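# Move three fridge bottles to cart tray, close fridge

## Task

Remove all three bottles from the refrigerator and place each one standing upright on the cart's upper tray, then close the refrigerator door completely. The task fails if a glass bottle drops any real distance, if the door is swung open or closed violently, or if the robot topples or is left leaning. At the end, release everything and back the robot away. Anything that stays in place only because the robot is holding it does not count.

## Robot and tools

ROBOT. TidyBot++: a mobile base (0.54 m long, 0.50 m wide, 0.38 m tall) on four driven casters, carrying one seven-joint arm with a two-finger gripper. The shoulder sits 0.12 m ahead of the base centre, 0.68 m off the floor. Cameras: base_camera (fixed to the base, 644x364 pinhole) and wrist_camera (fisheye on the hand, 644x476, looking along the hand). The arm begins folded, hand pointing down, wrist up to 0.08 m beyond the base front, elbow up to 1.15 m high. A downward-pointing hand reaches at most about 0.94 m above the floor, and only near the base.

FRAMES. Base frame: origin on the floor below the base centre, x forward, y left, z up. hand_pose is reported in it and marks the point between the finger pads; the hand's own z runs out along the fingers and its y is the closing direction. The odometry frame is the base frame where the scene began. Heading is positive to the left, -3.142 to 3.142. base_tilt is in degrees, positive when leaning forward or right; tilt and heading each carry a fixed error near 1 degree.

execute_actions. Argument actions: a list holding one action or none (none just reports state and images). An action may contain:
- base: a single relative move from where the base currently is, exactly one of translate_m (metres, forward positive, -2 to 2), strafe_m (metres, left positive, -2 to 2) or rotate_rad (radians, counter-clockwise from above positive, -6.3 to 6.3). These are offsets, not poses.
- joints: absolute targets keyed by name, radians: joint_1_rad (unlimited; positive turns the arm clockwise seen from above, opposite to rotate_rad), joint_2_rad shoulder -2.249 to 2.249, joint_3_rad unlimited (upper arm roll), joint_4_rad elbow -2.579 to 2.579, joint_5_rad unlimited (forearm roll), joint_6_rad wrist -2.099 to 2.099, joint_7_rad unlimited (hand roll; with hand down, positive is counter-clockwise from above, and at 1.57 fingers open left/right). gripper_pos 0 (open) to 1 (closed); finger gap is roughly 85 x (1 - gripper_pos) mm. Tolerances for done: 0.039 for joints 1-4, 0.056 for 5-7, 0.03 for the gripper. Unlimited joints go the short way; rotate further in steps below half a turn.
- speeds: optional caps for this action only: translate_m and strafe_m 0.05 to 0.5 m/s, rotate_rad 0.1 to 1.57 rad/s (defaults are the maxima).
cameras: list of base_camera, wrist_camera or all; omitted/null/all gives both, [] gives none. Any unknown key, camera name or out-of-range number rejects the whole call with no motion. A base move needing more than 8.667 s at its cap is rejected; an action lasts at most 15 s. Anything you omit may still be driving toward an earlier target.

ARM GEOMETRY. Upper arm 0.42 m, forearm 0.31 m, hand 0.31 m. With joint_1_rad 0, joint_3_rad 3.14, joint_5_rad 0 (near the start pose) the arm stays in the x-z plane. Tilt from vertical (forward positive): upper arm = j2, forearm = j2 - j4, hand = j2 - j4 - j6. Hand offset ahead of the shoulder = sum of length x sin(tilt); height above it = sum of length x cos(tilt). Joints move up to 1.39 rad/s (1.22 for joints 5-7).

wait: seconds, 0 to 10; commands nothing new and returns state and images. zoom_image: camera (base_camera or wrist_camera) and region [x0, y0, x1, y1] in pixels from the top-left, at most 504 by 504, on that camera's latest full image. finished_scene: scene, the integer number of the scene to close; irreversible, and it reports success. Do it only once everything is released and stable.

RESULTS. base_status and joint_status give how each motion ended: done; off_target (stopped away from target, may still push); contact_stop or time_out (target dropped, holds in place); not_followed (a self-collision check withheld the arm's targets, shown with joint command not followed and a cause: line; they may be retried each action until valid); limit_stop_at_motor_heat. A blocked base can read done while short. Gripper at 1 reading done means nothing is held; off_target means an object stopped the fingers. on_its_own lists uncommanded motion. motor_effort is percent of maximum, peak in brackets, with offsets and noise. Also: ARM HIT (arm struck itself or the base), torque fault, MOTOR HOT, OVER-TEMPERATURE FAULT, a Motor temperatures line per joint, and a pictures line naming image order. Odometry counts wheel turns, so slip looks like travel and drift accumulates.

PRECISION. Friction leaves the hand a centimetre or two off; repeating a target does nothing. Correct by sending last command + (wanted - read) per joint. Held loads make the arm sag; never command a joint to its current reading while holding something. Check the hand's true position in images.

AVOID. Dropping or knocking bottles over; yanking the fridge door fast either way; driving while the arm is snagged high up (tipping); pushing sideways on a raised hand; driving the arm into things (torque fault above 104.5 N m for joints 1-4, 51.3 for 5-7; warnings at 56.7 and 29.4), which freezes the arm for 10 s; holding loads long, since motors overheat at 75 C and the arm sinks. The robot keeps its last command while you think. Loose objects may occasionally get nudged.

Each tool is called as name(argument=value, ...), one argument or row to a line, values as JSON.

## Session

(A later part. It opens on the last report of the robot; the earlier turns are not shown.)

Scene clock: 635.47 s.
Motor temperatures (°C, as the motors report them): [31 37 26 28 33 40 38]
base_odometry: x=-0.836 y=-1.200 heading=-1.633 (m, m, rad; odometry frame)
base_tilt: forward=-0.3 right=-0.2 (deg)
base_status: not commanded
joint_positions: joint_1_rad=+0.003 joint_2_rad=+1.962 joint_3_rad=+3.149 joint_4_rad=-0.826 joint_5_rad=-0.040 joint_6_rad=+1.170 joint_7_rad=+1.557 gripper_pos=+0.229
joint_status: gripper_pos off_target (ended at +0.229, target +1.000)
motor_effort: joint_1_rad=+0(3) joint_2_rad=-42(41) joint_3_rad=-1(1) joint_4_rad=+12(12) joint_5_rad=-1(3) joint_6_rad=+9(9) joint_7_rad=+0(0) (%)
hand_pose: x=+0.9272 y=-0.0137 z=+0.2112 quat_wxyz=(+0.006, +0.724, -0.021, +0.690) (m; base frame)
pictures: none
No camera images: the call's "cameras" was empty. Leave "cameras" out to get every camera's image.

execute_actions(
  actions=[
    {"joints": {"joint_2_rad": 1.86, "joint_6_rad": 1.09}},
  ],
  cameras=[],
)

execute_actions(
  actions=[
    {"base": {"translate_m": -0.4}},
  ],
)

Scene clock: 644.47 s.
Motor temperatures (°C, as the motors report them): [31 37 26 28 33 40 38]
base_odometry: x=-0.836 y=-1.200 heading=-1.633 (m, m, rad; odometry frame)
base_tilt: forward=-0.2 right=-0.2 (deg)
base_status: not commanded
joint_positions: joint_1_rad=+0.003 joint_2_rad=+1.886 joint_3_rad=+3.149 joint_4_rad=-0.826 joint_5_rad=-0.040 joint_6_rad=+1.096 joint_7_rad=+1.557 gripper_pos=+0.229
joint_status: all done
motor_effort: joint_1_rad=-1(1) joint_2_rad=-48(50) joint_3_rad=-1(1) joint_4_rad=+17(17) joint_5_rad=-1(1) joint_6_rad=+12(13) joint_7_rad=+0(0) (%)
hand_pose: x=+0.9604 y=-0.0135 z=+0.2509 quat_wxyz=(+0.005, +0.723, -0.022, +0.691) (m; base frame)
pictures: none
No camera images: the call's "cameras" was empty. Leave "cameras" out to get every camera's image.

Scene clock: 646.70 s.
Motor temperatures (°C, as the motors report them): [31 37 26 28 33 40 38]
base_odometry: x=-0.812 y=-0.801 heading=-1.633 (m, m, rad; odometry frame)
base_tilt: forward=-0.3 right=-0.2 (deg)
base_status: done
joint_positions: joint_1_rad=+0.003 joint_2_rad=+1.892 joint_3_rad=+3.149 joint_4_rad=-0.826 joint_5_rad=-0.040 joint_6_rad=+1.096 joint_7_rad=+1.557 gripper_pos=+0.229
joint_status: not commanded
motor_effort: joint_1_rad=-1(4) joint_2_rad=-49(51) joint_3_rad=-1(2) joint_4_rad=+17(18) joint_5_rad=-1(0) joint_6_rad=+12(12) joint_7_rad=+0(0) (%)
hand_pose: x=+0.9580 y=-0.0135 z=+0.2461 quat_wxyz=(+0.005, +0.725, -0.022, +0.689) (m; base frame)
pictures: base_camera, wrist_camera
camera_calibration (this result's frames):
wrist_camera: T_world_to_cam=[[-0.0588215, -0.994939, 0.0814583, 0.00926135], [-0.124043, -0.0736825, -0.989537, 0.40836], [0.990532, -0.0683104, -0.119081, -0.783974], [0, 0, 0, 1]] pos_world=[0.82775, -0.0142501, 0.309976]
Images, in order (width x height): base_camera 644x364, wrist_camera 644x476.

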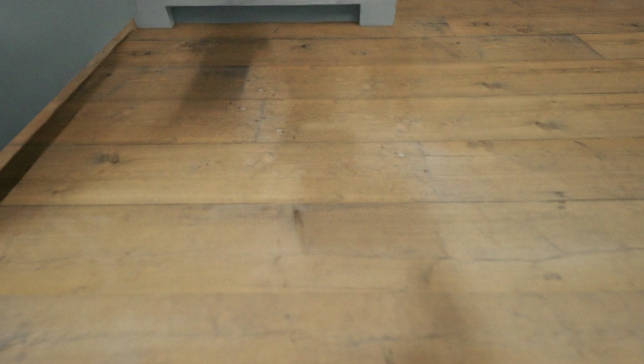

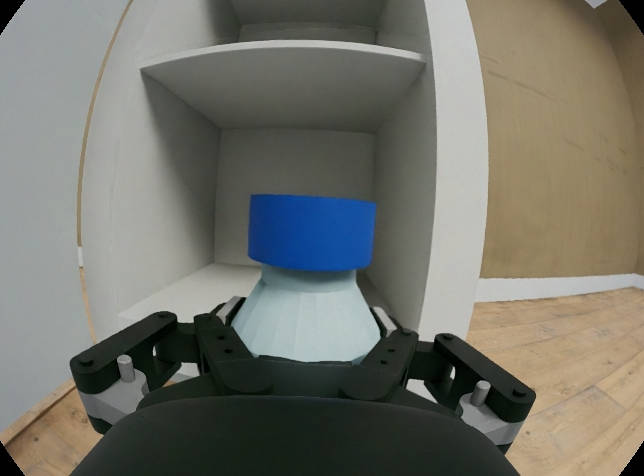

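Go to carry pose.

execute_actions(
  actions=[
    {"joints": {"joint_2_rad": 0.3, "joint_4_rad": -1.43, "joint_6_rad": 0.2}},
  ],
  cameras=[],
)

Scene clock: 654.77 s.
Motor temperatures (°C, as the motors report them): [31 38 26 28 33 40 38]
base_odometry: x=-0.812 y=-0.801 heading=-1.633 (m, m, rad; odometry frame)
base_tilt: forward=-0.3 right=-0.2 (deg)
base_status: not commanded
joint_positions: joint_1_rad=+0.003 joint_2_rad=+0.329 joint_3_rad=+3.149 joint_4_rad=-1.426 joint_5_rad=-0.040 joint_6_rad=+0.210 joint_7_rad=+1.557 gripper_pos=+0.229
joint_status: all done
motor_effort: joint_1_rad=-1(1) joint_2_rad=-36(57) joint_3_rad=-1(1) joint_4_rad=+28(28) joint_5_rad=-1(2) joint_6_rad=+12(13) joint_7_rad=+0(0) (%)
hand_pose: x=+0.8751 y=-0.0078 z=+1.0309 quat_wxyz=(-0.012, +0.697, -0.024, +0.716) (m; base frame)
pictures: none
No camera images: the call's "cameras" was empty. Leave "cameras" out to get every camera's image.

execute_actions(
  actions=[
    {"base": {"rotate_rad": -2.6}},
  ],
  cameras=["wrist_camera"],
)

Scene clock: 681.00 s.
Motor temperatures (°C, as the motors report them): [31 38 26 28 33 40 38]
base_odometry: x=-0.812 y=-0.801 heading=+2.051 (m, m, rad; odometry frame)
base_tilt: forward=-0.3 right=-0.2 (deg)
base_status: done
joint_positions: joint_1_rad=+0.006 joint_2_rad=+0.338 joint_3_rad=+3.151 joint_4_rad=-1.426 joint_5_rad=-0.040 joint_6_rad=+0.208 joint_7_rad=+1.557 gripper_pos=+0.229
joint_status: not commanded
motor_effort: joint_1_rad=+0(5) joint_2_rad=-36(41) joint_3_rad=-1(5) joint_4_rad=+28(28) joint_5_rad=-1(1) joint_6_rad=+12(12) joint_7_rad=+1(0) (%)
hand_pose: x=+0.8784 y=-0.0115 z=+1.0226 quat_wxyz=(-0.010, +0.702, -0.026, +0.712) (m; base frame)
pictures: wrist_camera
camera_calibration (this result's frames):
wrist_camera: T_world_to_cam=[[-0.0498666, -0.997328, 0.0533836, -0.0359068], [-0.0565965, -0.0505425, -0.997117, 1.11578], [0.997151, -0.0527442, -0.0539249, -0.684851], [0, 0, 0, 1]] pos_world=[0.744258, -0.0155385, 1.07755]
Images, in order (width x height): wrist_camera 644x476.

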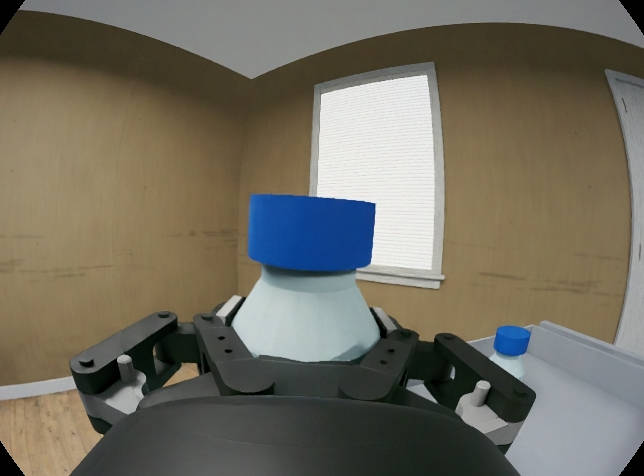

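execute_actions(
  actions=[
    {"base": {"translate_m": -0.2}},
  ],
  cameras=[],
)

execute_actions(
  actions=[
    {"base": {"strafe_m": -0.383}},
  ],
)

Scene clock: 687.07 s.
Motor temperatures (°C, as the motors report them): [31 38 26 28 33 40 38]
base_odometry: x=-0.719 y=-0.978 heading=+2.050 (m, m, rad; odometry frame)
base_tilt: forward=-0.3 right=-0.2 (deg)
base_status: done
joint_positions: joint_1_rad=+0.006 joint_2_rad=+0.322 joint_3_rad=+3.151 joint_4_rad=-1.431 joint_5_rad=-0.040 joint_6_rad=+0.206 joint_7_rad=+1.557 gripper_pos=+0.229
joint_status: not commanded
motor_effort: joint_1_rad=+0(1) joint_2_rad=-36(40) joint_3_rad=-1(2) joint_4_rad=+28(29) joint_5_rad=-1(1) joint_6_rad=+12(13) joint_7_rad=+0(0) (%)
hand_pose: x=+0.8727 y=-0.0115 z=+1.0313 quat_wxyz=(-0.010, +0.698, -0.026, +0.715) (m; base frame)
pictures: none
No camera images: the call's "cameras" was empty. Leave "cameras" out to get every camera's image.

Scene clock: 689.20 s.
Motor temperatures (°C, as the motors report them): [31 38 26 28 33 40 38]
base_odometry: x=-0.379 y=-0.802 heading=+2.050 (m, m, rad; odometry frame)
base_tilt: forward=-0.3 right=-0.1 (deg)
base_status: done
joint_positions: joint_1_rad=+0.008 joint_2_rad=+0.322 joint_3_rad=+3.151 joint_4_rad=-1.431 joint_5_rad=-0.040 joint_6_rad=+0.206 joint_7_rad=+1.557 gripper_pos=+0.229
joint_status: not commanded
motor_effort: joint_1_rad=-1(6) joint_2_rad=-36(37) joint_3_rad=-1(4) joint_4_rad=+28(29) joint_5_rad=-1(1) joint_6_rad=+12(12) joint_7_rad=+0(0) (%)
hand_pose: x=+0.8726 y=-0.0132 z=+1.0311 quat_wxyz=(-0.009, +0.698, -0.026, +0.715) (m; base frame)
pictures: base_camera, wrist_camera
camera_calibration (this result's frames):
wrist_camera: T_world_to_cam=[[-0.052654, -0.997206, 0.0529875, -0.0355167], [-0.0476239, -0.0504932, -0.997588, 1.11657], [0.997477, -0.0550505, -0.0448321, -0.688394], [0, 0, 0, 1]] pos_world=[0.737962, -0.0169348, 1.08489]
Images, in order (width x height): base_camera 644x364, wrist_camera 644x476.

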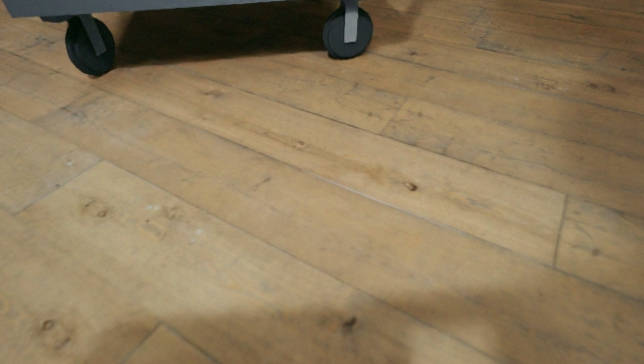

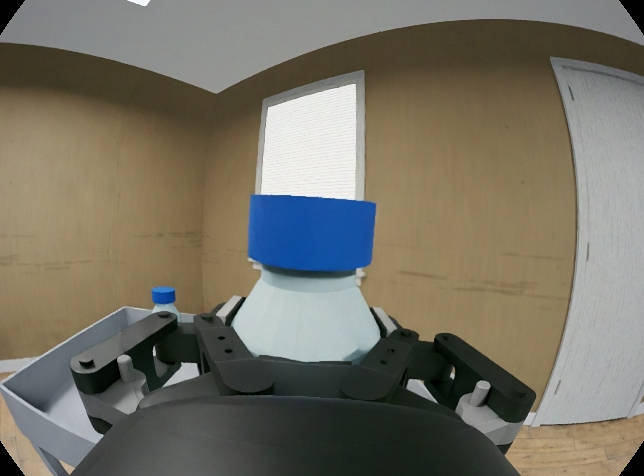

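execute_actions(
  actions=[
    {"base": {"translate_m": 0.261}, "speeds": {"translate_m": 0.3}},
  ],
)

Scene clock: 699.33 s.
Motor temperatures (°C, as the motors report them): [31 38 26 28 33 40 38]
base_odometry: x=-0.499 y=-0.570 heading=+2.049 (m, m, rad; odometry frame)
base_tilt: forward=-0.3 right=-0.2 (deg)
base_status: done
joint_positions: joint_1_rad=+0.008 joint_2_rad=+0.326 joint_3_rad=+3.151 joint_4_rad=-1.431 joint_5_rad=-0.040 joint_6_rad=+0.205 joint_7_rad=+1.557 gripper_pos=+0.229
joint_status: not commanded
motor_effort: joint_1_rad=+0(3) joint_2_rad=-37(39) joint_3_rad=-1(2) joint_4_rad=+28(29) joint_5_rad=-1(1) joint_6_rad=+12(12) joint_7_rad=+1(0) (%)
hand_pose: x=+0.8740 y=-0.0132 z=+1.0276 quat_wxyz=(-0.009, +0.700, -0.026, +0.714) (m; base frame)
pictures: base_camera, wrist_camera
camera_calibration (this result's frames):
wrist_camera: T_world_to_cam=[[-0.0523657, -0.99721, 0.0531981, -0.0357321], [-0.0526761, -0.0504388, -0.997337, 1.11729], [0.997238, -0.0550285, -0.0498879, -0.684525], [0, 0, 0, 1]] pos_world=[0.739618, -0.016946, 1.08207]
Images, in order (width x height): base_camera 644x364, wrist_camera 644x476.

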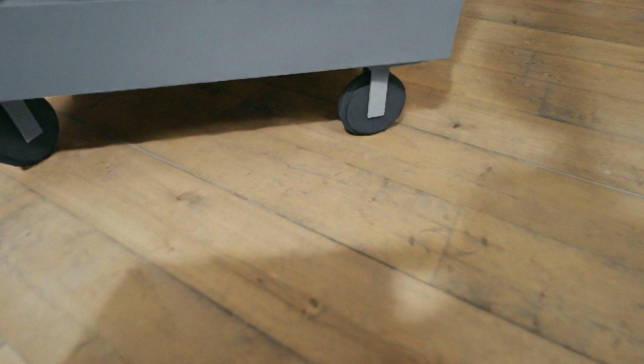

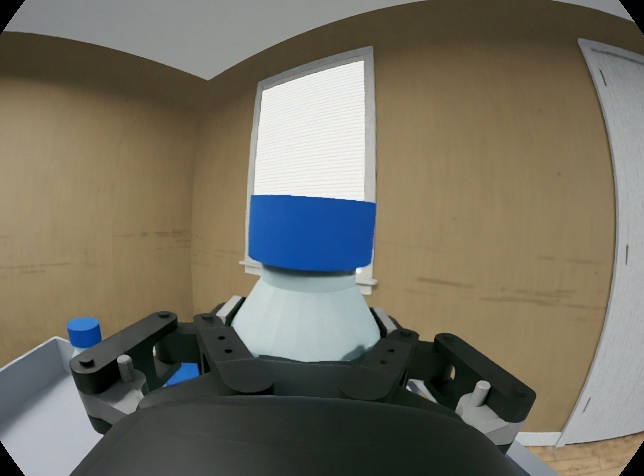

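execute_actions(
  actions=[
    {"joints": {"joint_2_rad": 0.545, "joint_4_rad": -1.41, "joint_6_rad": 0.47}},
  ],
)

Scene clock: 707.03 s.
Motor temperatures (°C, as the motors report them): [31 38 26 28 33 40 38]
base_odometry: x=-0.499 y=-0.570 heading=+2.049 (m, m, rad; odometry frame)
base_tilt: forward=-0.3 right=-0.2 (deg)
base_status: not commanded
joint_positions: joint_1_rad=+0.008 joint_2_rad=+0.567 joint_3_rad=+3.151 joint_4_rad=-1.430 joint_5_rad=-0.040 joint_6_rad=+0.417 joint_7_rad=+1.557 gripper_pos=+0.229
joint_status: all done
motor_effort: joint_1_rad=+0(2) joint_2_rad=-42(46) joint_3_rad=-1(3) joint_4_rad=+26(29) joint_5_rad=+0(3) joint_6_rad=+12(21) joint_7_rad=+1(0) (%)
hand_pose: x=+0.9425 y=-0.0159 z=+0.9040 quat_wxyz=(-0.004, +0.710, -0.027, +0.704) (m; base frame)
pictures: base_camera, wrist_camera
camera_calibration (this result's frames):
wrist_camera: T_world_to_cam=[[-0.0577469, -0.996551, 0.0595908, -0.0289805], [-0.0803101, -0.0548599, -0.995259, 1.02158], [0.995096, -0.0622589, -0.0768651, -0.732866], [0, 0, 0, 1]] pos_world=[0.809642, -0.0184642, 0.962134]
Images, in order (width x height): base_camera 644x364, wrist_camera 644x476.

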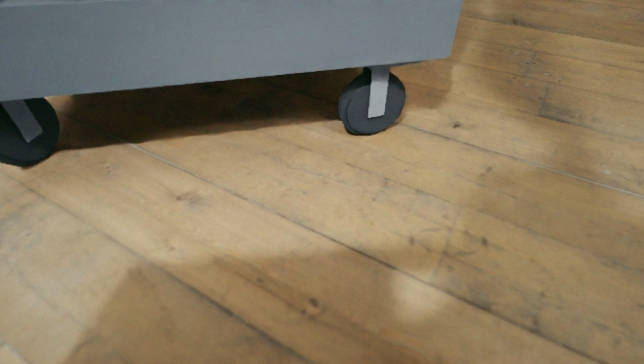

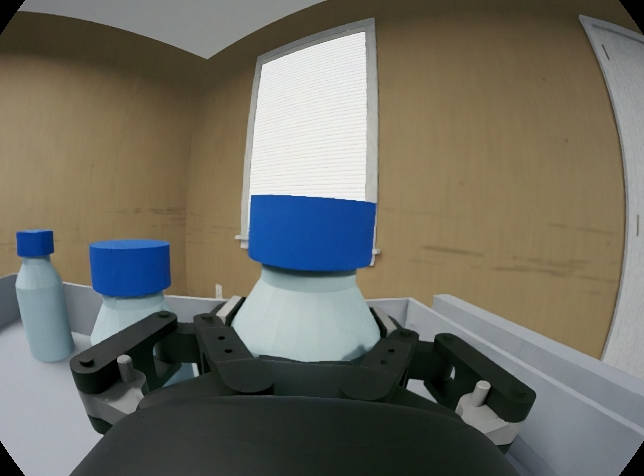

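execute_actions(
  actions=[
    {"joints": {"gripper_pos": 0.16}},
  ],
  cameras=["wrist_camera"],
)

Scene clock: 716.80 s.
Motor temperatures (°C, as the motors report them): [31 38 26 28 33 40 38]
base_odometry: x=-0.499 y=-0.570 heading=+2.049 (m, m, rad; odometry frame)
base_tilt: forward=-0.3 right=-0.2 (deg)
base_status: not commanded
joint_positions: joint_1_rad=+0.008 joint_2_rad=+0.545 joint_3_rad=+3.151 joint_4_rad=-1.427 joint_5_rad=-0.040 joint_6_rad=+0.439 joint_7_rad=+1.557 gripper_pos=+0.160
joint_status: all done
motor_effort: joint_1_rad=-1(3) joint_2_rad=-37(43) joint_3_rad=-1(3) joint_4_rad=+22(26) joint_5_rad=-2(2) joint_6_rad=+9(12) joint_7_rad=+0(0) (%)
hand_pose: x=+0.9376 y=-0.0159 z=+0.9303 quat_wxyz=(-0.004, +0.693, -0.027, +0.720) (m; base frame)
pictures: wrist_camera
camera_calibration (this result's frames):
wrist_camera: T_world_to_cam=[[-0.0608055, -0.996474, 0.0578067, -0.0262104], [-0.034203, -0.0557997, -0.997856, 1.00655], [0.997563, -0.0626523, -0.0306895, -0.771199], [0, 0, 0, 1]] pos_world=[0.802154, -0.0182701, 0.982241]
Images, in order (width x height): wrist_camera 644x476.

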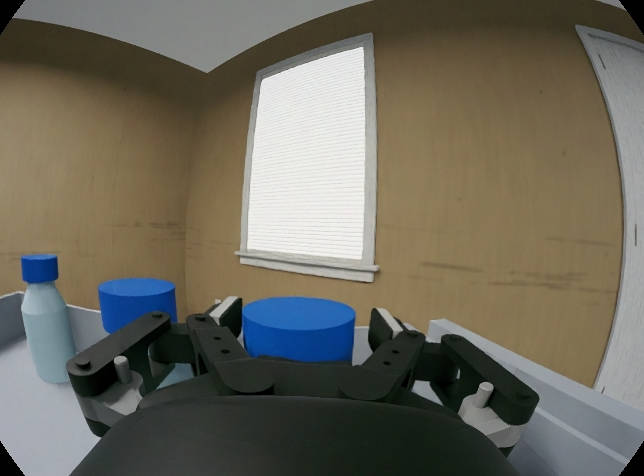

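Dropped down into place. Raise arm, back off.

execute_actions(
  actions=[
    {"joints": {"joint_2_rad": 0.22, "joint_6_rad": 0.2}},
  ],
  cameras=[],
)

execute_actions(
  actions=[
    {"base": {"translate_m": -0.15}, "joints": {"gripper_pos": 0.0}},
  ],
  cameras=[],
)

execute_actions(
  actions=[
    {"joints": {"joint_6_rad": -0.5}},
  ],
  cameras=["wrist_camera"],
)

Scene clock: 728.43 s.
Motor temperatures (°C, as the motors report them): [31 38 26 28 33 40 38]
base_odometry: x=-0.499 y=-0.570 heading=+2.049 (m, m, rad; odometry frame)
base_tilt: forward=-0.2 right=-0.2 (deg)
base_status: not commanded
joint_positions: joint_1_rad=+0.008 joint_2_rad=+0.217 joint_3_rad=+3.151 joint_4_rad=-1.425 joint_5_rad=-0.040 joint_6_rad=+0.232 joint_7_rad=+1.557 gripper_pos=+0.160
joint_status: all done
motor_effort: joint_1_rad=-1(1) joint_2_rad=-28(40) joint_3_rad=-1(1) joint_4_rad=+24(24) joint_5_rad=-1(1) joint_6_rad=+9(10) joint_7_rad=+0(0) (%)
hand_pose: x=+0.8303 y=-0.0129 z=+1.1205 quat_wxyz=(-0.010, +0.647, -0.025, +0.762) (m; base frame)
pictures: none
No camera images: the call's "cameras" was empty. Leave "cameras" out to get every camera's image.

Scene clock: 729.90 s.
Motor temperatures (°C, as the motors report them): [31 38 26 28 33 40 38]
base_odometry: x=-0.430 y=-0.703 heading=+2.050 (m, m, rad; odometry frame)
base_tilt: forward=-0.3 right=-0.2 (deg)
base_status: done
joint_positions: joint_1_rad=+0.008 joint_2_rad=+0.215 joint_3_rad=+3.151 joint_4_rad=-1.425 joint_5_rad=-0.040 joint_6_rad=+0.230 joint_7_rad=+1.557 gripper_pos=+0.000
joint_status: all done
motor_effort: joint_1_rad=+0(3) joint_2_rad=-28(30) joint_3_rad=-1(3) joint_4_rad=+24(24) joint_5_rad=-1(1) joint_6_rad=+8(9) joint_7_rad=+0(0) (%)
hand_pose: x=+0.8296 y=-0.0128 z=+1.1212 quat_wxyz=(-0.010, +0.647, -0.025, +0.762) (m; base frame)
pictures: none
No camera images: the call's "cameras" was empty. Leave "cameras" out to get every camera's image.

Scene clock: 730.97 s.
Motor temperatures (°C, as the motors report them): [31 38 26 28 33 40 38]
base_odometry: x=-0.430 y=-0.703 heading=+2.050 (m, m, rad; odometry frame)
base_tilt: forward=-0.3 right=-0.1 (deg)
base_status: not commanded
joint_positions: joint_1_rad=+0.008 joint_2_rad=+0.218 joint_3_rad=+3.151 joint_4_rad=-1.423 joint_5_rad=-0.040 joint_6_rad=-0.490 joint_7_rad=+1.557 gripper_pos=+0.000
joint_status: all done
motor_effort: joint_1_rad=-1(1) joint_2_rad=-27(29) joint_3_rad=-1(1) joint_4_rad=+23(26) joint_5_rad=-1(1) joint_6_rad=+7(9) joint_7_rad=+0(0) (%)
hand_pose: x=+0.7874 y=-0.0039 z=+0.9057 quat_wxyz=(-0.015, +0.874, -0.024, +0.484) (m; base frame)
pictures: wrist_camera
camera_calibration (this result's frames):
wrist_camera: T_world_to_cam=[[0.00592146, -0.99858, 0.0529438, -0.0701909], [-0.587598, -0.0463146, -0.807826, 1.24118], [0.809131, -0.0263262, -0.587038, 0.0310472], [0, 0, 0, 1]] pos_world=[0.704612, -0.0117889, 1.0246]
Images, in order (width x height): wrist_camera 644x476.

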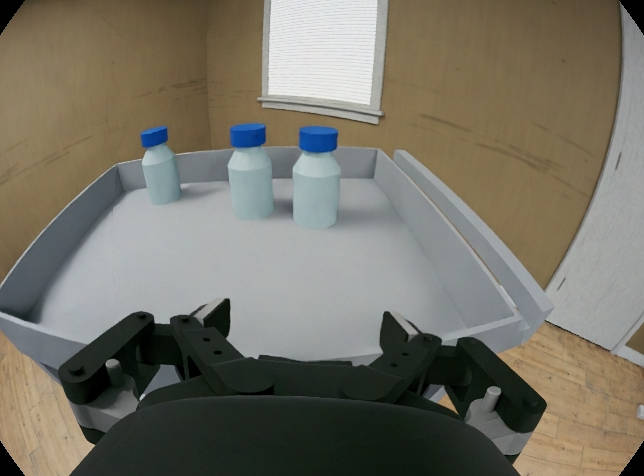

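execute_actions(
  actions=[
    {"joints": {"joint_2_rad": -0.36, "joint_4_rad": -2.53, "joint_6_rad": 0.6, "gripper_pos": 1.0}, "base": {"translate_m": -0.1}},
  ],
  cameras=[],
)

Scene clock: 744.00 s.
Motor temperatures (°C, as the motors report them): [31 37 26 28 33 40 38]
base_odometry: x=-0.384 y=-0.792 heading=+2.051 (m, m, rad; odometry frame)
base_tilt: forward=-0.3 right=-0.2 (deg)
base_status: done
joint_positions: joint_1_rad=+0.008 joint_2_rad=-0.351 joint_3_rad=+3.151 joint_4_rad=-2.505 joint_5_rad=-0.040 joint_6_rad=+0.568 joint_7_rad=+1.557 gripper_pos=+0.999
joint_status: all done
motor_effort: joint_1_rad=-1(0) joint_2_rad=-6(30) joint_3_rad=+0(2) joint_4_rad=+21(24) joint_5_rad=+0(2) joint_6_rad=+9(9) joint_7_rad=+0(0) (%)
hand_pose: x=+0.5478 y=-0.0132 z=+0.8989 quat_wxyz=(-0.004, +0.712, -0.031, +0.702) (m; base frame)
pictures: none
No camera images: the call's "cameras" was empty. Leave "cameras" out to get every camera's image.

execute_actions(
  actions=[
    {"base": {"rotate_rad": -2.9}},
  ],
)

Scene clock: 755.53 s.
Motor temperatures (°C, as the motors report them): [31 37 26 28 33 40 38]
base_odometry: x=-0.384 y=-0.792 heading=-0.848 (m, m, rad; odometry frame)
base_tilt: forward=-0.3 right=-0.1 (deg)
base_status: done
joint_positions: joint_1_rad=+0.008 joint_2_rad=-0.351 joint_3_rad=+3.151 joint_4_rad=-2.505 joint_5_rad=-0.040 joint_6_rad=+0.568 joint_7_rad=+1.557 gripper_pos=+0.999
joint_status: not commanded
motor_effort: joint_1_rad=-1(1) joint_2_rad=-6(7) joint_3_rad=-1(1) joint_4_rad=+21(21) joint_5_rad=-1(0) joint_6_rad=+9(9) joint_7_rad=+0(0) (%)
hand_pose: x=+0.5478 y=-0.0132 z=+0.8990 quat_wxyz=(-0.004, +0.712, -0.031, +0.702) (m; base frame)
pictures: base_camera, wrist_camera
camera_calibration (this result's frames):
wrist_camera: T_world_to_cam=[[-0.0631619, -0.996517, 0.0544526, -0.0411844], [-0.0870259, -0.0488542, -0.995007, 0.988533], [0.994202, -0.0675854, -0.083637, -0.333765], [0, 0, 0, 1]] pos_world=[0.415257, -0.0153046, 0.957925]
Images, in order (width x height): base_camera 644x364, wrist_camera 644x476.

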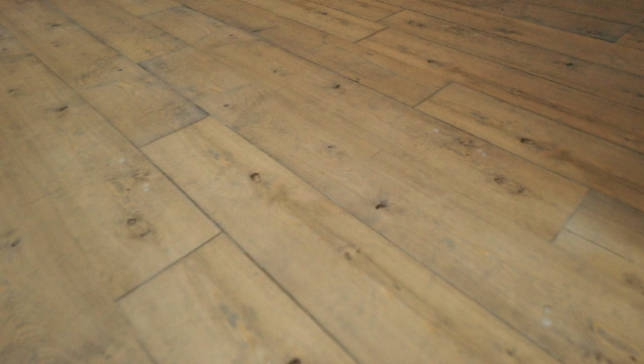

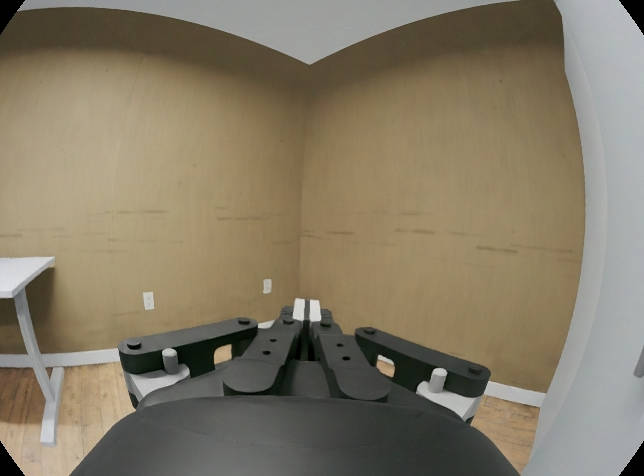

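execute_actions(
  actions=[
    {"base": {"strafe_m": 0.18}},
  ],
  cameras=[],
)

execute_actions(
  actions=[
    {"base": {"translate_m": 1.08}},
  ],
  cameras=[],
)

Scene clock: 771.90 s.
Motor temperatures (°C, as the motors report them): [31 36 26 28 33 40 38]
base_odometry: x=-0.248 y=-0.673 heading=-0.849 (m, m, rad; odometry frame)
base_tilt: forward=-0.3 right=-0.2 (deg)
base_status: done
joint_positions: joint_1_rad=+0.008 joint_2_rad=-0.351 joint_3_rad=+3.151 joint_4_rad=-2.505 joint_5_rad=-0.040 joint_6_rad=+0.568 joint_7_rad=+1.557 gripper_pos=+0.999
joint_status: not commanded
motor_effort: joint_1_rad=+0(1) joint_2_rad=-6(6) joint_3_rad=-1(1) joint_4_rad=+21(21) joint_5_rad=-2(0) joint_6_rad=+9(9) joint_7_rad=+1(0) (%)
hand_pose: x=+0.5478 y=-0.0132 z=+0.8990 quat_wxyz=(-0.004, +0.712, -0.031, +0.702) (m; base frame)
pictures: none
No camera images: the call's "cameras" was empty. Leave "cameras" out to get every camera's image.

Scene clock: 775.43 s.
Motor temperatures (°C, as the motors report them): [31 36 26 28 33 40 38]
base_odometry: x=+0.465 y=-1.483 heading=-0.849 (m, m, rad; odometry frame)
base_tilt: forward=-0.3 right=-0.2 (deg)
base_status: done
joint_positions: joint_1_rad=+0.008 joint_2_rad=-0.356 joint_3_rad=+3.151 joint_4_rad=-2.507 joint_5_rad=-0.040 joint_6_rad=+0.569 joint_7_rad=+1.557 gripper_pos=+0.999
joint_status: not commanded
motor_effort: joint_1_rad=+0(1) joint_2_rad=-6(8) joint_3_rad=-1(0) joint_4_rad=+21(22) joint_5_rad=-1(0) joint_6_rad=+9(9) joint_7_rad=+0(0) (%)
hand_pose: x=+0.5465 y=-0.0132 z=+0.9007 quat_wxyz=(-0.004, +0.710, -0.031, +0.703) (m; base frame)
pictures: none
No camera images: the call's "cameras" was empty. Leave "cameras" out to get every camera's image.

Rotate clockwise to face west (heading ≈ −3.0).

execute_actions(
  actions=[
    {"base": {"rotate_rad": -2.2}},
  ],
)

Scene clock: 789.47 s.
Motor temperatures (°C, as the motors report them): [31 35 26 28 33 40 38]
base_odometry: x=+0.465 y=-1.484 heading=-3.048 (m, m, rad; odometry frame)
base_tilt: forward=-0.3 right=-0.2 (deg)
base_status: done
joint_positions: joint_1_rad=+0.008 joint_2_rad=-0.356 joint_3_rad=+3.151 joint_4_rad=-2.507 joint_5_rad=-0.040 joint_6_rad=+0.569 joint_7_rad=+1.557 gripper_pos=+0.999
joint_status: not commanded
motor_effort: joint_1_rad=-1(0) joint_2_rad=-6(7) joint_3_rad=-1(1) joint_4_rad=+21(21) joint_5_rad=-1(0) joint_6_rad=+9(9) joint_7_rad=+0(1) (%)
hand_pose: x=+0.5465 y=-0.0132 z=+0.9007 quat_wxyz=(-0.004, +0.710, -0.031, +0.703) (m; base frame)
pictures: base_camera, wrist_camera
camera_calibration (this result's frames):
wrist_camera: T_world_to_cam=[[-0.0632948, -0.996518, 0.0542756, -0.0410416], [-0.0823404, -0.0489848, -0.9954, 0.987923], [0.994592, -0.0674727, -0.0789532, -0.336815], [0, 0, 0, 1]] pos_world=[0.413742, -0.0152313, 0.959013]
Images, in order (width x height): base_camera 644x364, wrist_camera 644x476.

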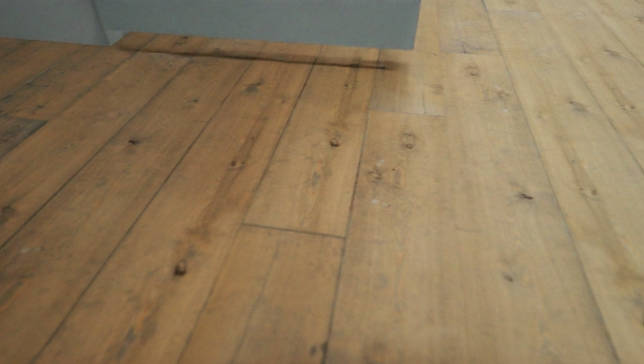

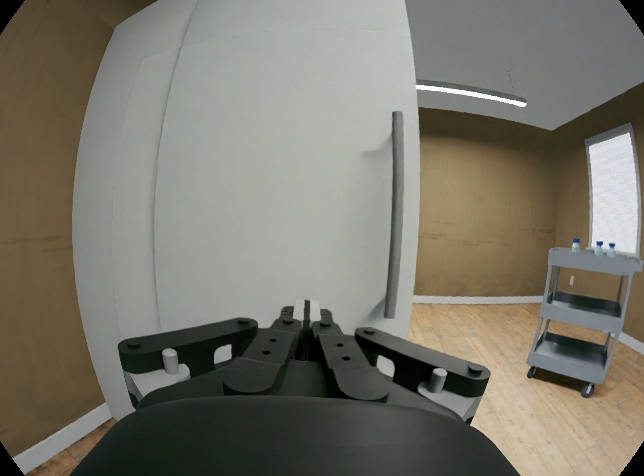

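execute_actions(
  actions=[
    {"base": {"translate_m": 0.2}},
  ],
)

Scene clock: 805.30 s.
Motor temperatures (°C, as the motors report them): [31 35 26 28 33 40 38]
base_odometry: x=+0.266 y=-1.502 heading=-3.049 (m, m, rad; odometry frame)
base_tilt: forward=-0.3 right=-0.1 (deg)
base_status: done
joint_positions: joint_1_rad=+0.008 joint_2_rad=-0.355 joint_3_rad=+3.151 joint_4_rad=-2.507 joint_5_rad=-0.040 joint_6_rad=+0.570 joint_7_rad=+1.557 gripper_pos=+0.999
joint_status: not commanded
motor_effort: joint_1_rad=-1(0) joint_2_rad=-6(9) joint_3_rad=+0(0) joint_4_rad=+21(22) joint_5_rad=-1(1) joint_6_rad=+9(9) joint_7_rad=+0(1) (%)
hand_pose: x=+0.5467 y=-0.0132 z=+0.9000 quat_wxyz=(-0.004, +0.711, -0.031, +0.703) (m; base frame)
pictures: base_camera, wrist_camera
camera_calibration (this result's frames):
wrist_camera: T_world_to_cam=[[-0.0632324, -0.996517, 0.0543615, -0.0411062], [-0.0837347, -0.0489809, -0.995284, 0.987874], [0.99448, -0.0674861, -0.0803459, -0.335745], [0, 0, 0, 1]] pos_world=[0.414012, -0.0152342, 0.958474]
Images, in order (width x height): base_camera 644x364, wrist_camera 644x476.

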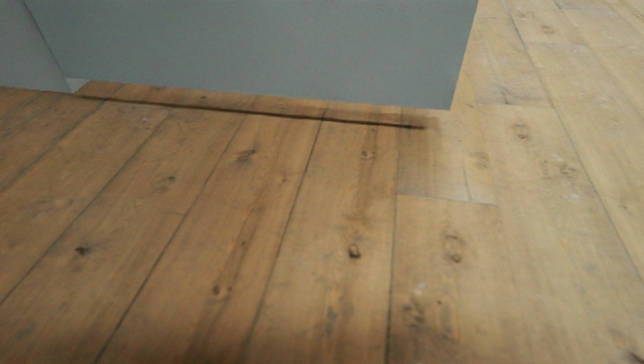

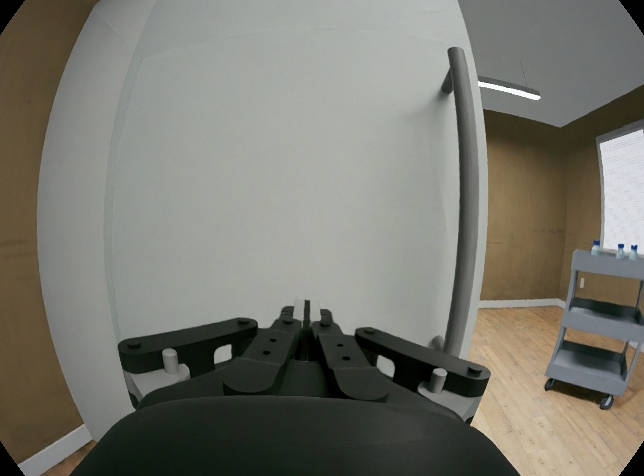

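execute_actions(
  actions=[
    {"base": {"translate_m": 0.45}, "speeds": {"translate_m": 0.12}},
  ],
)

Scene clock: 819.30 s.
Motor temperatures (°C, as the motors report them): [31 34 26 28 33 40 38]
base_odometry: x=-0.182 y=-1.543 heading=-3.050 (m, m, rad; odometry frame)
base_tilt: forward=-0.3 right=-0.1 (deg)
base_status: done
joint_positions: joint_1_rad=+0.008 joint_2_rad=-0.362 joint_3_rad=+3.151 joint_4_rad=-2.516 joint_5_rad=-0.040 joint_6_rad=+0.572 joint_7_rad=+1.557 gripper_pos=+0.999
joint_status: not commanded
motor_effort: joint_1_rad=-1(2) joint_2_rad=-6(7) joint_3_rad=+0(0) joint_4_rad=+21(26) joint_5_rad=-1(0) joint_6_rad=+9(9) joint_7_rad=+0(0) (%)
hand_pose: x=+0.5435 y=-0.0131 z=+0.8991 quat_wxyz=(-0.004, +0.710, -0.031, +0.703) (m; base frame)
pictures: base_camera, wrist_camera
camera_calibration (this result's frames):
wrist_camera: T_world_to_cam=[[-0.0633799, -0.996513, 0.0542671, -0.0410708], [-0.0820866, -0.0489868, -0.995421, 0.986016], [0.994608, -0.0675442, -0.0786955, -0.334184], [0, 0, 0, 1]] pos_world=[0.410717, -0.015198, 0.95743]
Images, in order (width x height): base_camera 644x364, wrist_camera 644x476.

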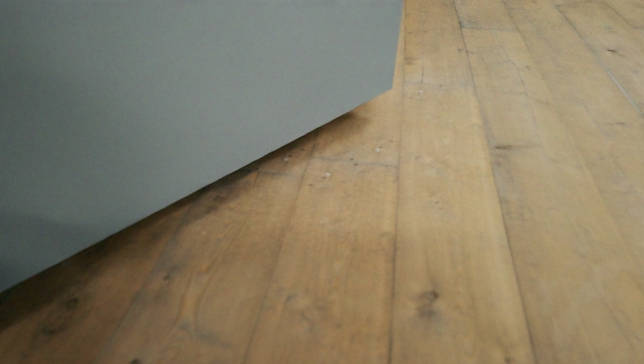

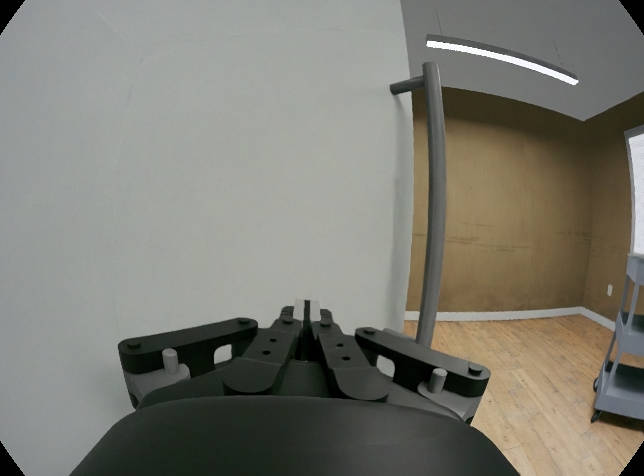

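execute_actions(
  actions=[
    {"base": {"translate_m": -0.2}},
  ],
  cameras=[],
)

execute_actions(
  actions=[
    {"joints": {"joint_2_rad": 0.12, "joint_4_rad": -2.14, "joint_6_rad": 0.69}},
  ],
)

Scene clock: 896.10 s.
Motor temperatures (°C, as the motors report them): [31 33 26 28 33 40 38]
base_odometry: x=+0.017 y=-1.525 heading=-3.050 (m, m, rad; odometry frame)
base_tilt: forward=-0.3 right=-0.1 (deg)
base_status: done
joint_positions: joint_1_rad=+0.008 joint_2_rad=-0.364 joint_3_rad=+3.151 joint_4_rad=-2.516 joint_5_rad=-0.040 joint_6_rad=+0.572 joint_7_rad=+1.557 gripper_pos=+0.999
joint_status: not commanded
motor_effort: joint_1_rad=+0(0) joint_2_rad=-6(8) joint_3_rad=+0(1) joint_4_rad=+21(22) joint_5_rad=+0(1) joint_6_rad=+9(9) joint_7_rad=+0(0) (%)
hand_pose: x=+0.5431 y=-0.0131 z=+0.8999 quat_wxyz=(-0.004, +0.710, -0.031, +0.704) (m; base frame)
pictures: none
No camera images: the call's "cameras" was empty. Leave "cameras" out to get every camera's image.

Scene clock: 897.77 s.
Motor temperatures (°C, as the motors report them): [31 33 26 28 33 40 38]
base_odometry: x=+0.017 y=-1.525 heading=-3.050 (m, m, rad; odometry frame)
base_tilt: forward=-0.3 right=-0.2 (deg)
base_status: not commanded
joint_positions: joint_1_rad=+0.008 joint_2_rad=+0.118 joint_3_rad=+3.151 joint_4_rad=-2.167 joint_5_rad=-0.040 joint_6_rad=+0.657 joint_7_rad=+1.557 gripper_pos=+0.999
joint_status: all done
motor_effort: joint_1_rad=-1(0) joint_2_rad=-21(23) joint_3_rad=-1(1) joint_4_rad=+19(21) joint_5_rad=-1(0) joint_6_rad=+9(8) joint_7_rad=+1(0) (%)
hand_pose: x=+0.7166 y=-0.0162 z=+0.8754 quat_wxyz=(+0.000, +0.727, -0.030, +0.686) (m; base frame)
pictures: base_camera, wrist_camera
camera_calibration (this result's frames):
wrist_camera: T_world_to_cam=[[-0.0635898, -0.995992, 0.0629062, -0.0392757], [-0.130109, -0.0542219, -0.990016, 1.00602], [0.989458, -0.0711396, -0.126139, -0.463287], [0, 0, 0, 1]] pos_world=[0.586798, -0.0175282, 0.940006]
Images, in order (width x height): base_camera 644x364, wrist_camera 644x476.

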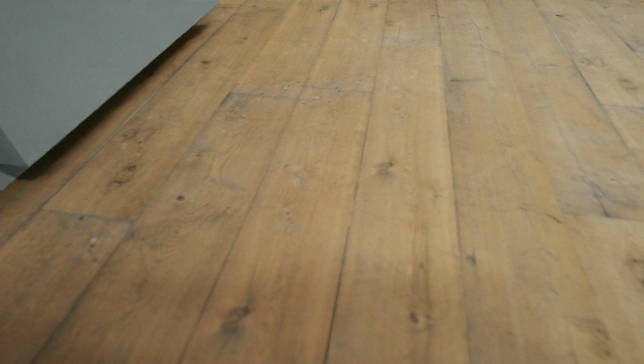

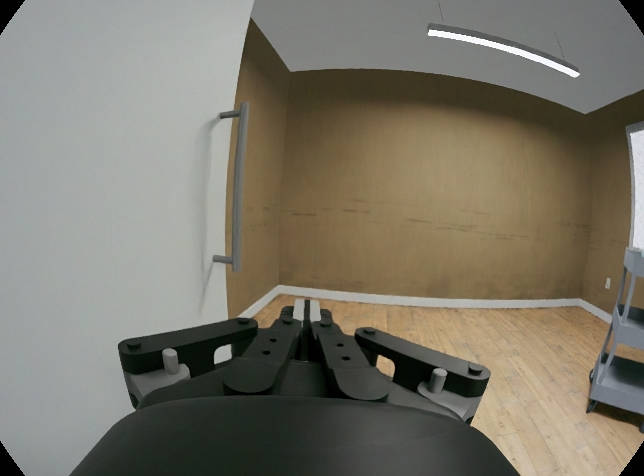

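wait(
  seconds=0,
)

Scene clock: 902.23 s.
Motor temperatures (°C, as the motors report them): [31 33 26 28 33 40 38]
base_odometry: x=+0.017 y=-1.525 heading=-3.050 (m, m, rad; odometry frame)
base_tilt: forward=-0.4 right=-0.2 (deg)
base_status: not commanded
joint_positions: joint_1_rad=+0.008 joint_2_rad=+0.118 joint_3_rad=+3.151 joint_4_rad=-2.167 joint_5_rad=-0.040 joint_6_rad=+0.657 joint_7_rad=+1.557 gripper_pos=+0.999
joint_status: all done
motor_effort: joint_1_rad=-1(0) joint_2_rad=-21(23) joint_3_rad=-1(1) joint_4_rad=+20(21) joint_5_rad=-1(0) joint_6_rad=+9(8) joint_7_rad=+1(0) (%)
hand_pose: x=+0.7166 y=-0.0162 z=+0.8754 quat_wxyz=(+0.000, +0.727, -0.030, +0.686) (m; base frame)
pictures: base_camera, wrist_camera
camera_calibration (this result's frames):
wrist_camera: T_world_to_cam=[[-0.0635933, -0.995991, 0.0629052, -0.0392734], [-0.130069, -0.0542233, -0.990021, 1.00601], [0.989464, -0.0711407, -0.126099, -0.463325], [0, 0, 0, 1]] pos_world=[0.586796, -0.0175282, 0.940013]
Images, in order (width x height): base_camera 644x364, wrist_camera 644x476.

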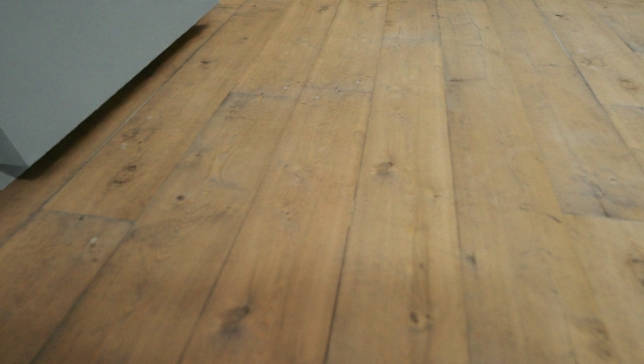

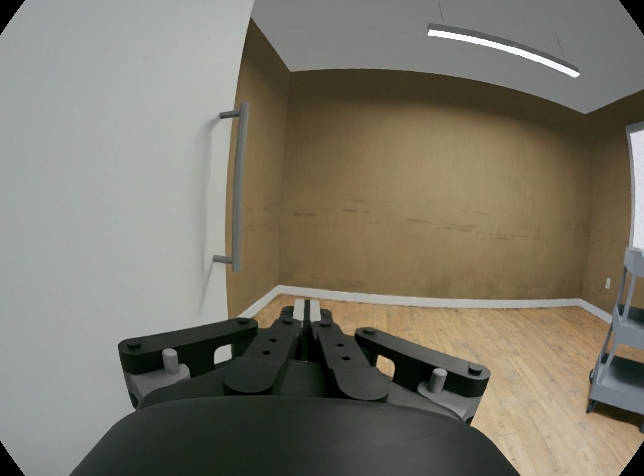

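execute_actions(
  actions=[
    {"base": {"translate_m": 0.13}},
  ],
  cameras=[],
)

execute_actions(
  actions=[
    {"base": {"strafe_m": 0.3}, "speeds": {"strafe_m": 0.1}},
  ],
)

Scene clock: 919.77 s.
Motor temperatures (°C, as the motors report them): [31 33 26 28 33 40 38]
base_odometry: x=-0.112 y=-1.536 heading=-3.050 (m, m, rad; odometry frame)
base_tilt: forward=-0.3 right=-0.2 (deg)
base_status: done
joint_positions: joint_1_rad=+0.008 joint_2_rad=+0.123 joint_3_rad=+3.151 joint_4_rad=-2.163 joint_5_rad=-0.040 joint_6_rad=+0.659 joint_7_rad=+1.557 gripper_pos=+0.999
joint_status: not commanded
motor_effort: joint_1_rad=+0(2) joint_2_rad=-21(23) joint_3_rad=-1(2) joint_4_rad=+19(20) joint_5_rad=-1(0) joint_6_rad=+9(9) joint_7_rad=+0(0) (%)
hand_pose: x=+0.7186 y=-0.0162 z=+0.8759 quat_wxyz=(+0.000, +0.726, -0.030, +0.687) (m; base frame)
pictures: none
No camera images: the call's "cameras" was empty. Leave "cameras" out to get every camera's image.

Scene clock: 923.30 s.
Motor temperatures (°C, as the motors report them): [31 33 26 28 33 40 38]
base_odometry: x=-0.085 y=-1.835 heading=-3.050 (m, m, rad; odometry frame)
base_tilt: forward=-0.3 right=-0.2 (deg)
base_status: done
joint_positions: joint_1_rad=+0.086 joint_2_rad=+0.123 joint_3_rad=+3.225 joint_4_rad=-2.162 joint_5_rad=-0.040 joint_6_rad=+0.660 joint_7_rad=+1.561 gripper_pos=+0.999
joint_status: not commanded
motor_effort: joint_1_rad=-17(22) joint_2_rad=-22(23) joint_3_rad=-15(19) joint_4_rad=+19(24) joint_5_rad=+6(8) joint_6_rad=+9(10) joint_7_rad=+0(1) (%)
hand_pose: x=+0.7106 y=-0.1051 z=+0.8769 quat_wxyz=(+0.056, +0.721, -0.081, +0.686) (m; base frame)
pictures: base_camera, wrist_camera
camera_calibration (this result's frames):
wrist_camera: T_world_to_cam=[[-0.213497, -0.974054, 0.07508, -0.0301536], [-0.134377, -0.0468421, -0.989822, 1.00561], [0.967658, -0.221414, -0.12089, -0.468386], [0, 0, 0, 1]] pos_world=[0.581931, -0.0859734, 0.941015]
Images, in order (width x height): base_camera 644x364, wrist_camera 644x476.

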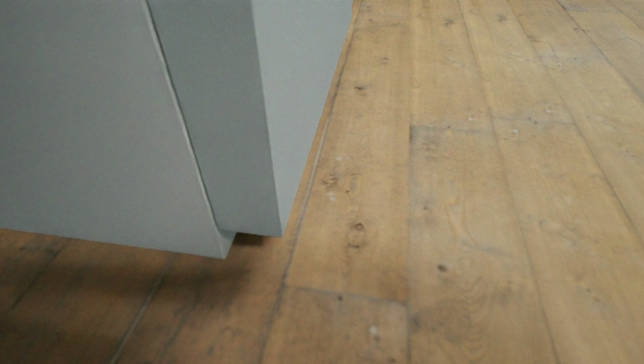

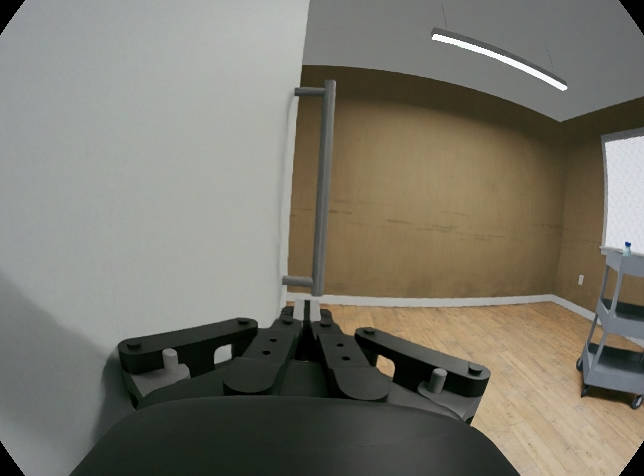

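execute_actions(
  actions=[
    {"base": {"strafe_m": -0.2}, "joints": {"joint_1_rad": 0.0, "joint_3_rad": 3.14}},
  ],
)

Scene clock: 933.97 s.
Motor temperatures (°C, as the motors report them): [31 33 26 28 33 40 38]
base_odometry: x=-0.103 y=-1.636 heading=-3.051 (m, m, rad; odometry frame)
base_tilt: forward=-0.3 right=-0.1 (deg)
base_status: done
joint_positions: joint_1_rad=+0.007 joint_2_rad=+0.123 joint_3_rad=+3.143 joint_4_rad=-2.160 joint_5_rad=-0.040 joint_6_rad=+0.660 joint_7_rad=+1.561 gripper_pos=+0.999
joint_status: all done
motor_effort: joint_1_rad=-1(16) joint_2_rad=-21(23) joint_3_rad=-1(15) joint_4_rad=+20(24) joint_5_rad=-1(6) joint_6_rad=+9(10) joint_7_rad=+0(0) (%)
hand_pose: x=+0.7192 y=-0.0114 z=+0.8776 quat_wxyz=(-0.002, +0.725, -0.026, +0.688) (m; base frame)
pictures: base_camera, wrist_camera
camera_calibration (this result's frames):
wrist_camera: T_world_to_cam=[[-0.0554322, -0.996319, 0.0653939, -0.0424918], [-0.123979, -0.0581194, -0.990581, 1.00487], [0.990735, -0.0630175, -0.120301, -0.47112], [0, 0, 0, 1]] pos_world=[0.588983, -0.0136218, 0.941506]
Images, in order (width x height): base_camera 644x364, wrist_camera 644x476.

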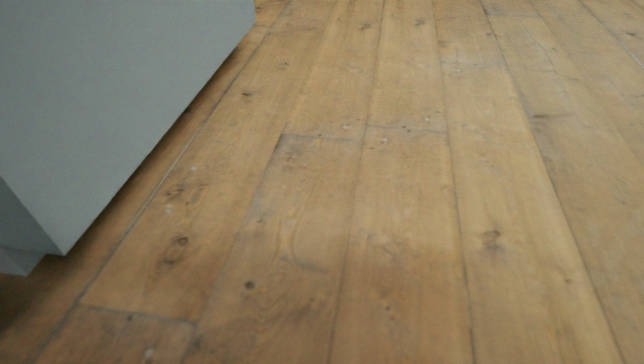

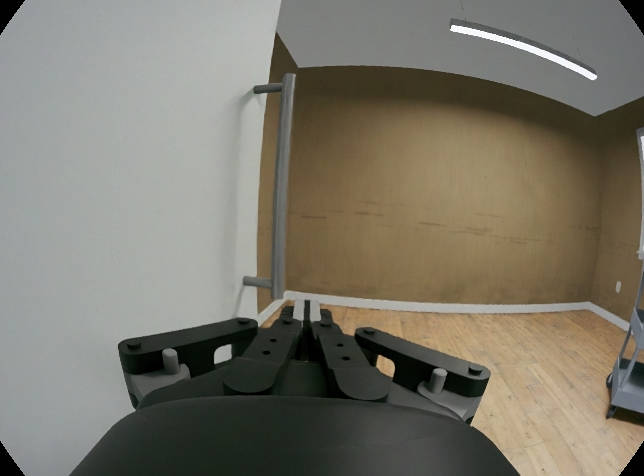

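execute_actions(
  actions=[
    {"base": {"strafe_m": -0.45}, "joints": {"joint_2_rad": -0.36, "joint_4_rad": -2.53, "joint_6_rad": 0.6}},
  ],
  cameras=[],
)

execute_actions(
  actions=[
    {"base": {"translate_m": 0.7}},
  ],
  cameras=[],
)

execute_actions(
  actions=[
    {"base": {"rotate_rad": 1.42}},
  ],
)

Scene clock: 950.37 s.
Motor temperatures (°C, as the motors report them): [31 33 26 28 33 40 38]
base_odometry: x=-0.143 y=-1.187 heading=-3.052 (m, m, rad; odometry frame)
base_tilt: forward=-0.3 right=-0.1 (deg)
base_status: done
joint_positions: joint_1_rad=+0.007 joint_2_rad=-0.355 joint_3_rad=+3.143 joint_4_rad=-2.506 joint_5_rad=-0.040 joint_6_rad=+0.632 joint_7_rad=+1.561 gripper_pos=+0.999
joint_status: all done
motor_effort: joint_1_rad=-1(2) joint_2_rad=-6(22) joint_3_rad=+0(3) joint_4_rad=+21(21) joint_5_rad=+0(1) joint_6_rad=+9(9) joint_7_rad=+0(0) (%)
hand_pose: x=+0.5465 y=-0.0097 z=+0.9202 quat_wxyz=(-0.004, +0.688, -0.026, +0.725) (m; base frame)
pictures: none
No camera images: the call's "cameras" was empty. Leave "cameras" out to get every camera's image.

Scene clock: 953.13 s.
Motor temperatures (°C, as the motors report them): [31 33 26 28 33 40 38]
base_odometry: x=-0.841 y=-1.250 heading=-3.052 (m, m, rad; odometry frame)
base_tilt: forward=-0.3 right=-0.2 (deg)
base_status: done
joint_positions: joint_1_rad=+0.007 joint_2_rad=-0.357 joint_3_rad=+3.143 joint_4_rad=-2.507 joint_5_rad=-0.040 joint_6_rad=+0.631 joint_7_rad=+1.561 gripper_pos=+0.999
joint_status: not commanded
motor_effort: joint_1_rad=-1(0) joint_2_rad=-6(9) joint_3_rad=-1(0) joint_4_rad=+21(22) joint_5_rad=+0(1) joint_6_rad=+9(9) joint_7_rad=+0(1) (%)
hand_pose: x=+0.5459 y=-0.0097 z=+0.9199 quat_wxyz=(-0.004, +0.688, -0.026, +0.725) (m; base frame)
pictures: none
No camera images: the call's "cameras" was empty. Leave "cameras" out to get every camera's image.

Scene clock: 957.57 s.
Motor temperatures (°C, as the motors report them): [31 33 26 28 33 40 38]
base_odometry: x=-0.840 y=-1.249 heading=-1.647 (m, m, rad; odometry frame)
base_tilt: forward=-0.3 right=-0.1 (deg)
base_status: rotate_rad time_out (by the wheels' count: +1.405 of +1.420)
joint_positions: joint_1_rad=+0.190 joint_2_rad=-0.360 joint_3_rad=+3.337 joint_4_rad=-2.505 joint_5_rad=-0.155 joint_6_rad=+0.633 joint_7_rad=+1.562 gripper_pos=+0.999
joint_status: not commanded
motor_effort: joint_1_rad=-33(41) joint_2_rad=-6(9) joint_3_rad=-37(45) joint_4_rad=+18(22) joint_5_rad=+23(29) joint_6_rad=+3(9) joint_7_rad=+0(1) (%)
hand_pose: x=+0.5026 y=-0.1966 z=+0.9168 quat_wxyz=(+0.094, +0.654, -0.229, +0.715) (m; base frame)
pictures: base_camera, wrist_camera
camera_calibration (this result's frames):
wrist_camera: T_world_to_cam=[[-0.46813, -0.877548, -0.103746, 0.144193], [0.0200852, 0.106808, -0.994077, 0.969329], [0.883431, -0.467441, -0.0323744, -0.36973], [0, 0, 0, 1]] pos_world=[0.374663, -0.149823, 0.966577]
Images, in order (width x height): base_camera 644x364, wrist_camera 644x476.

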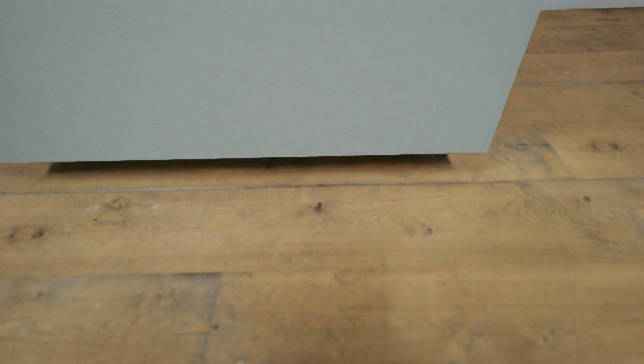

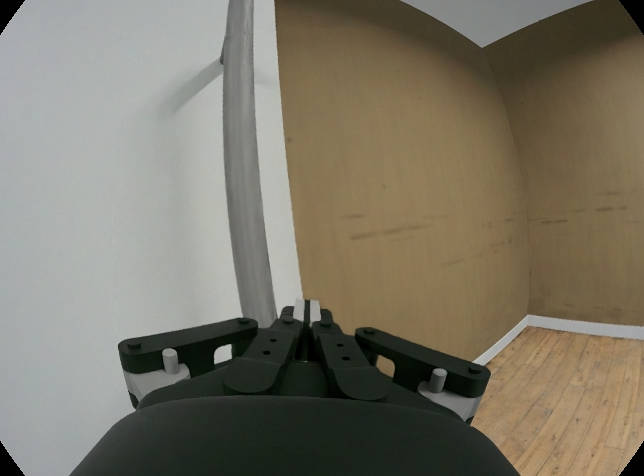

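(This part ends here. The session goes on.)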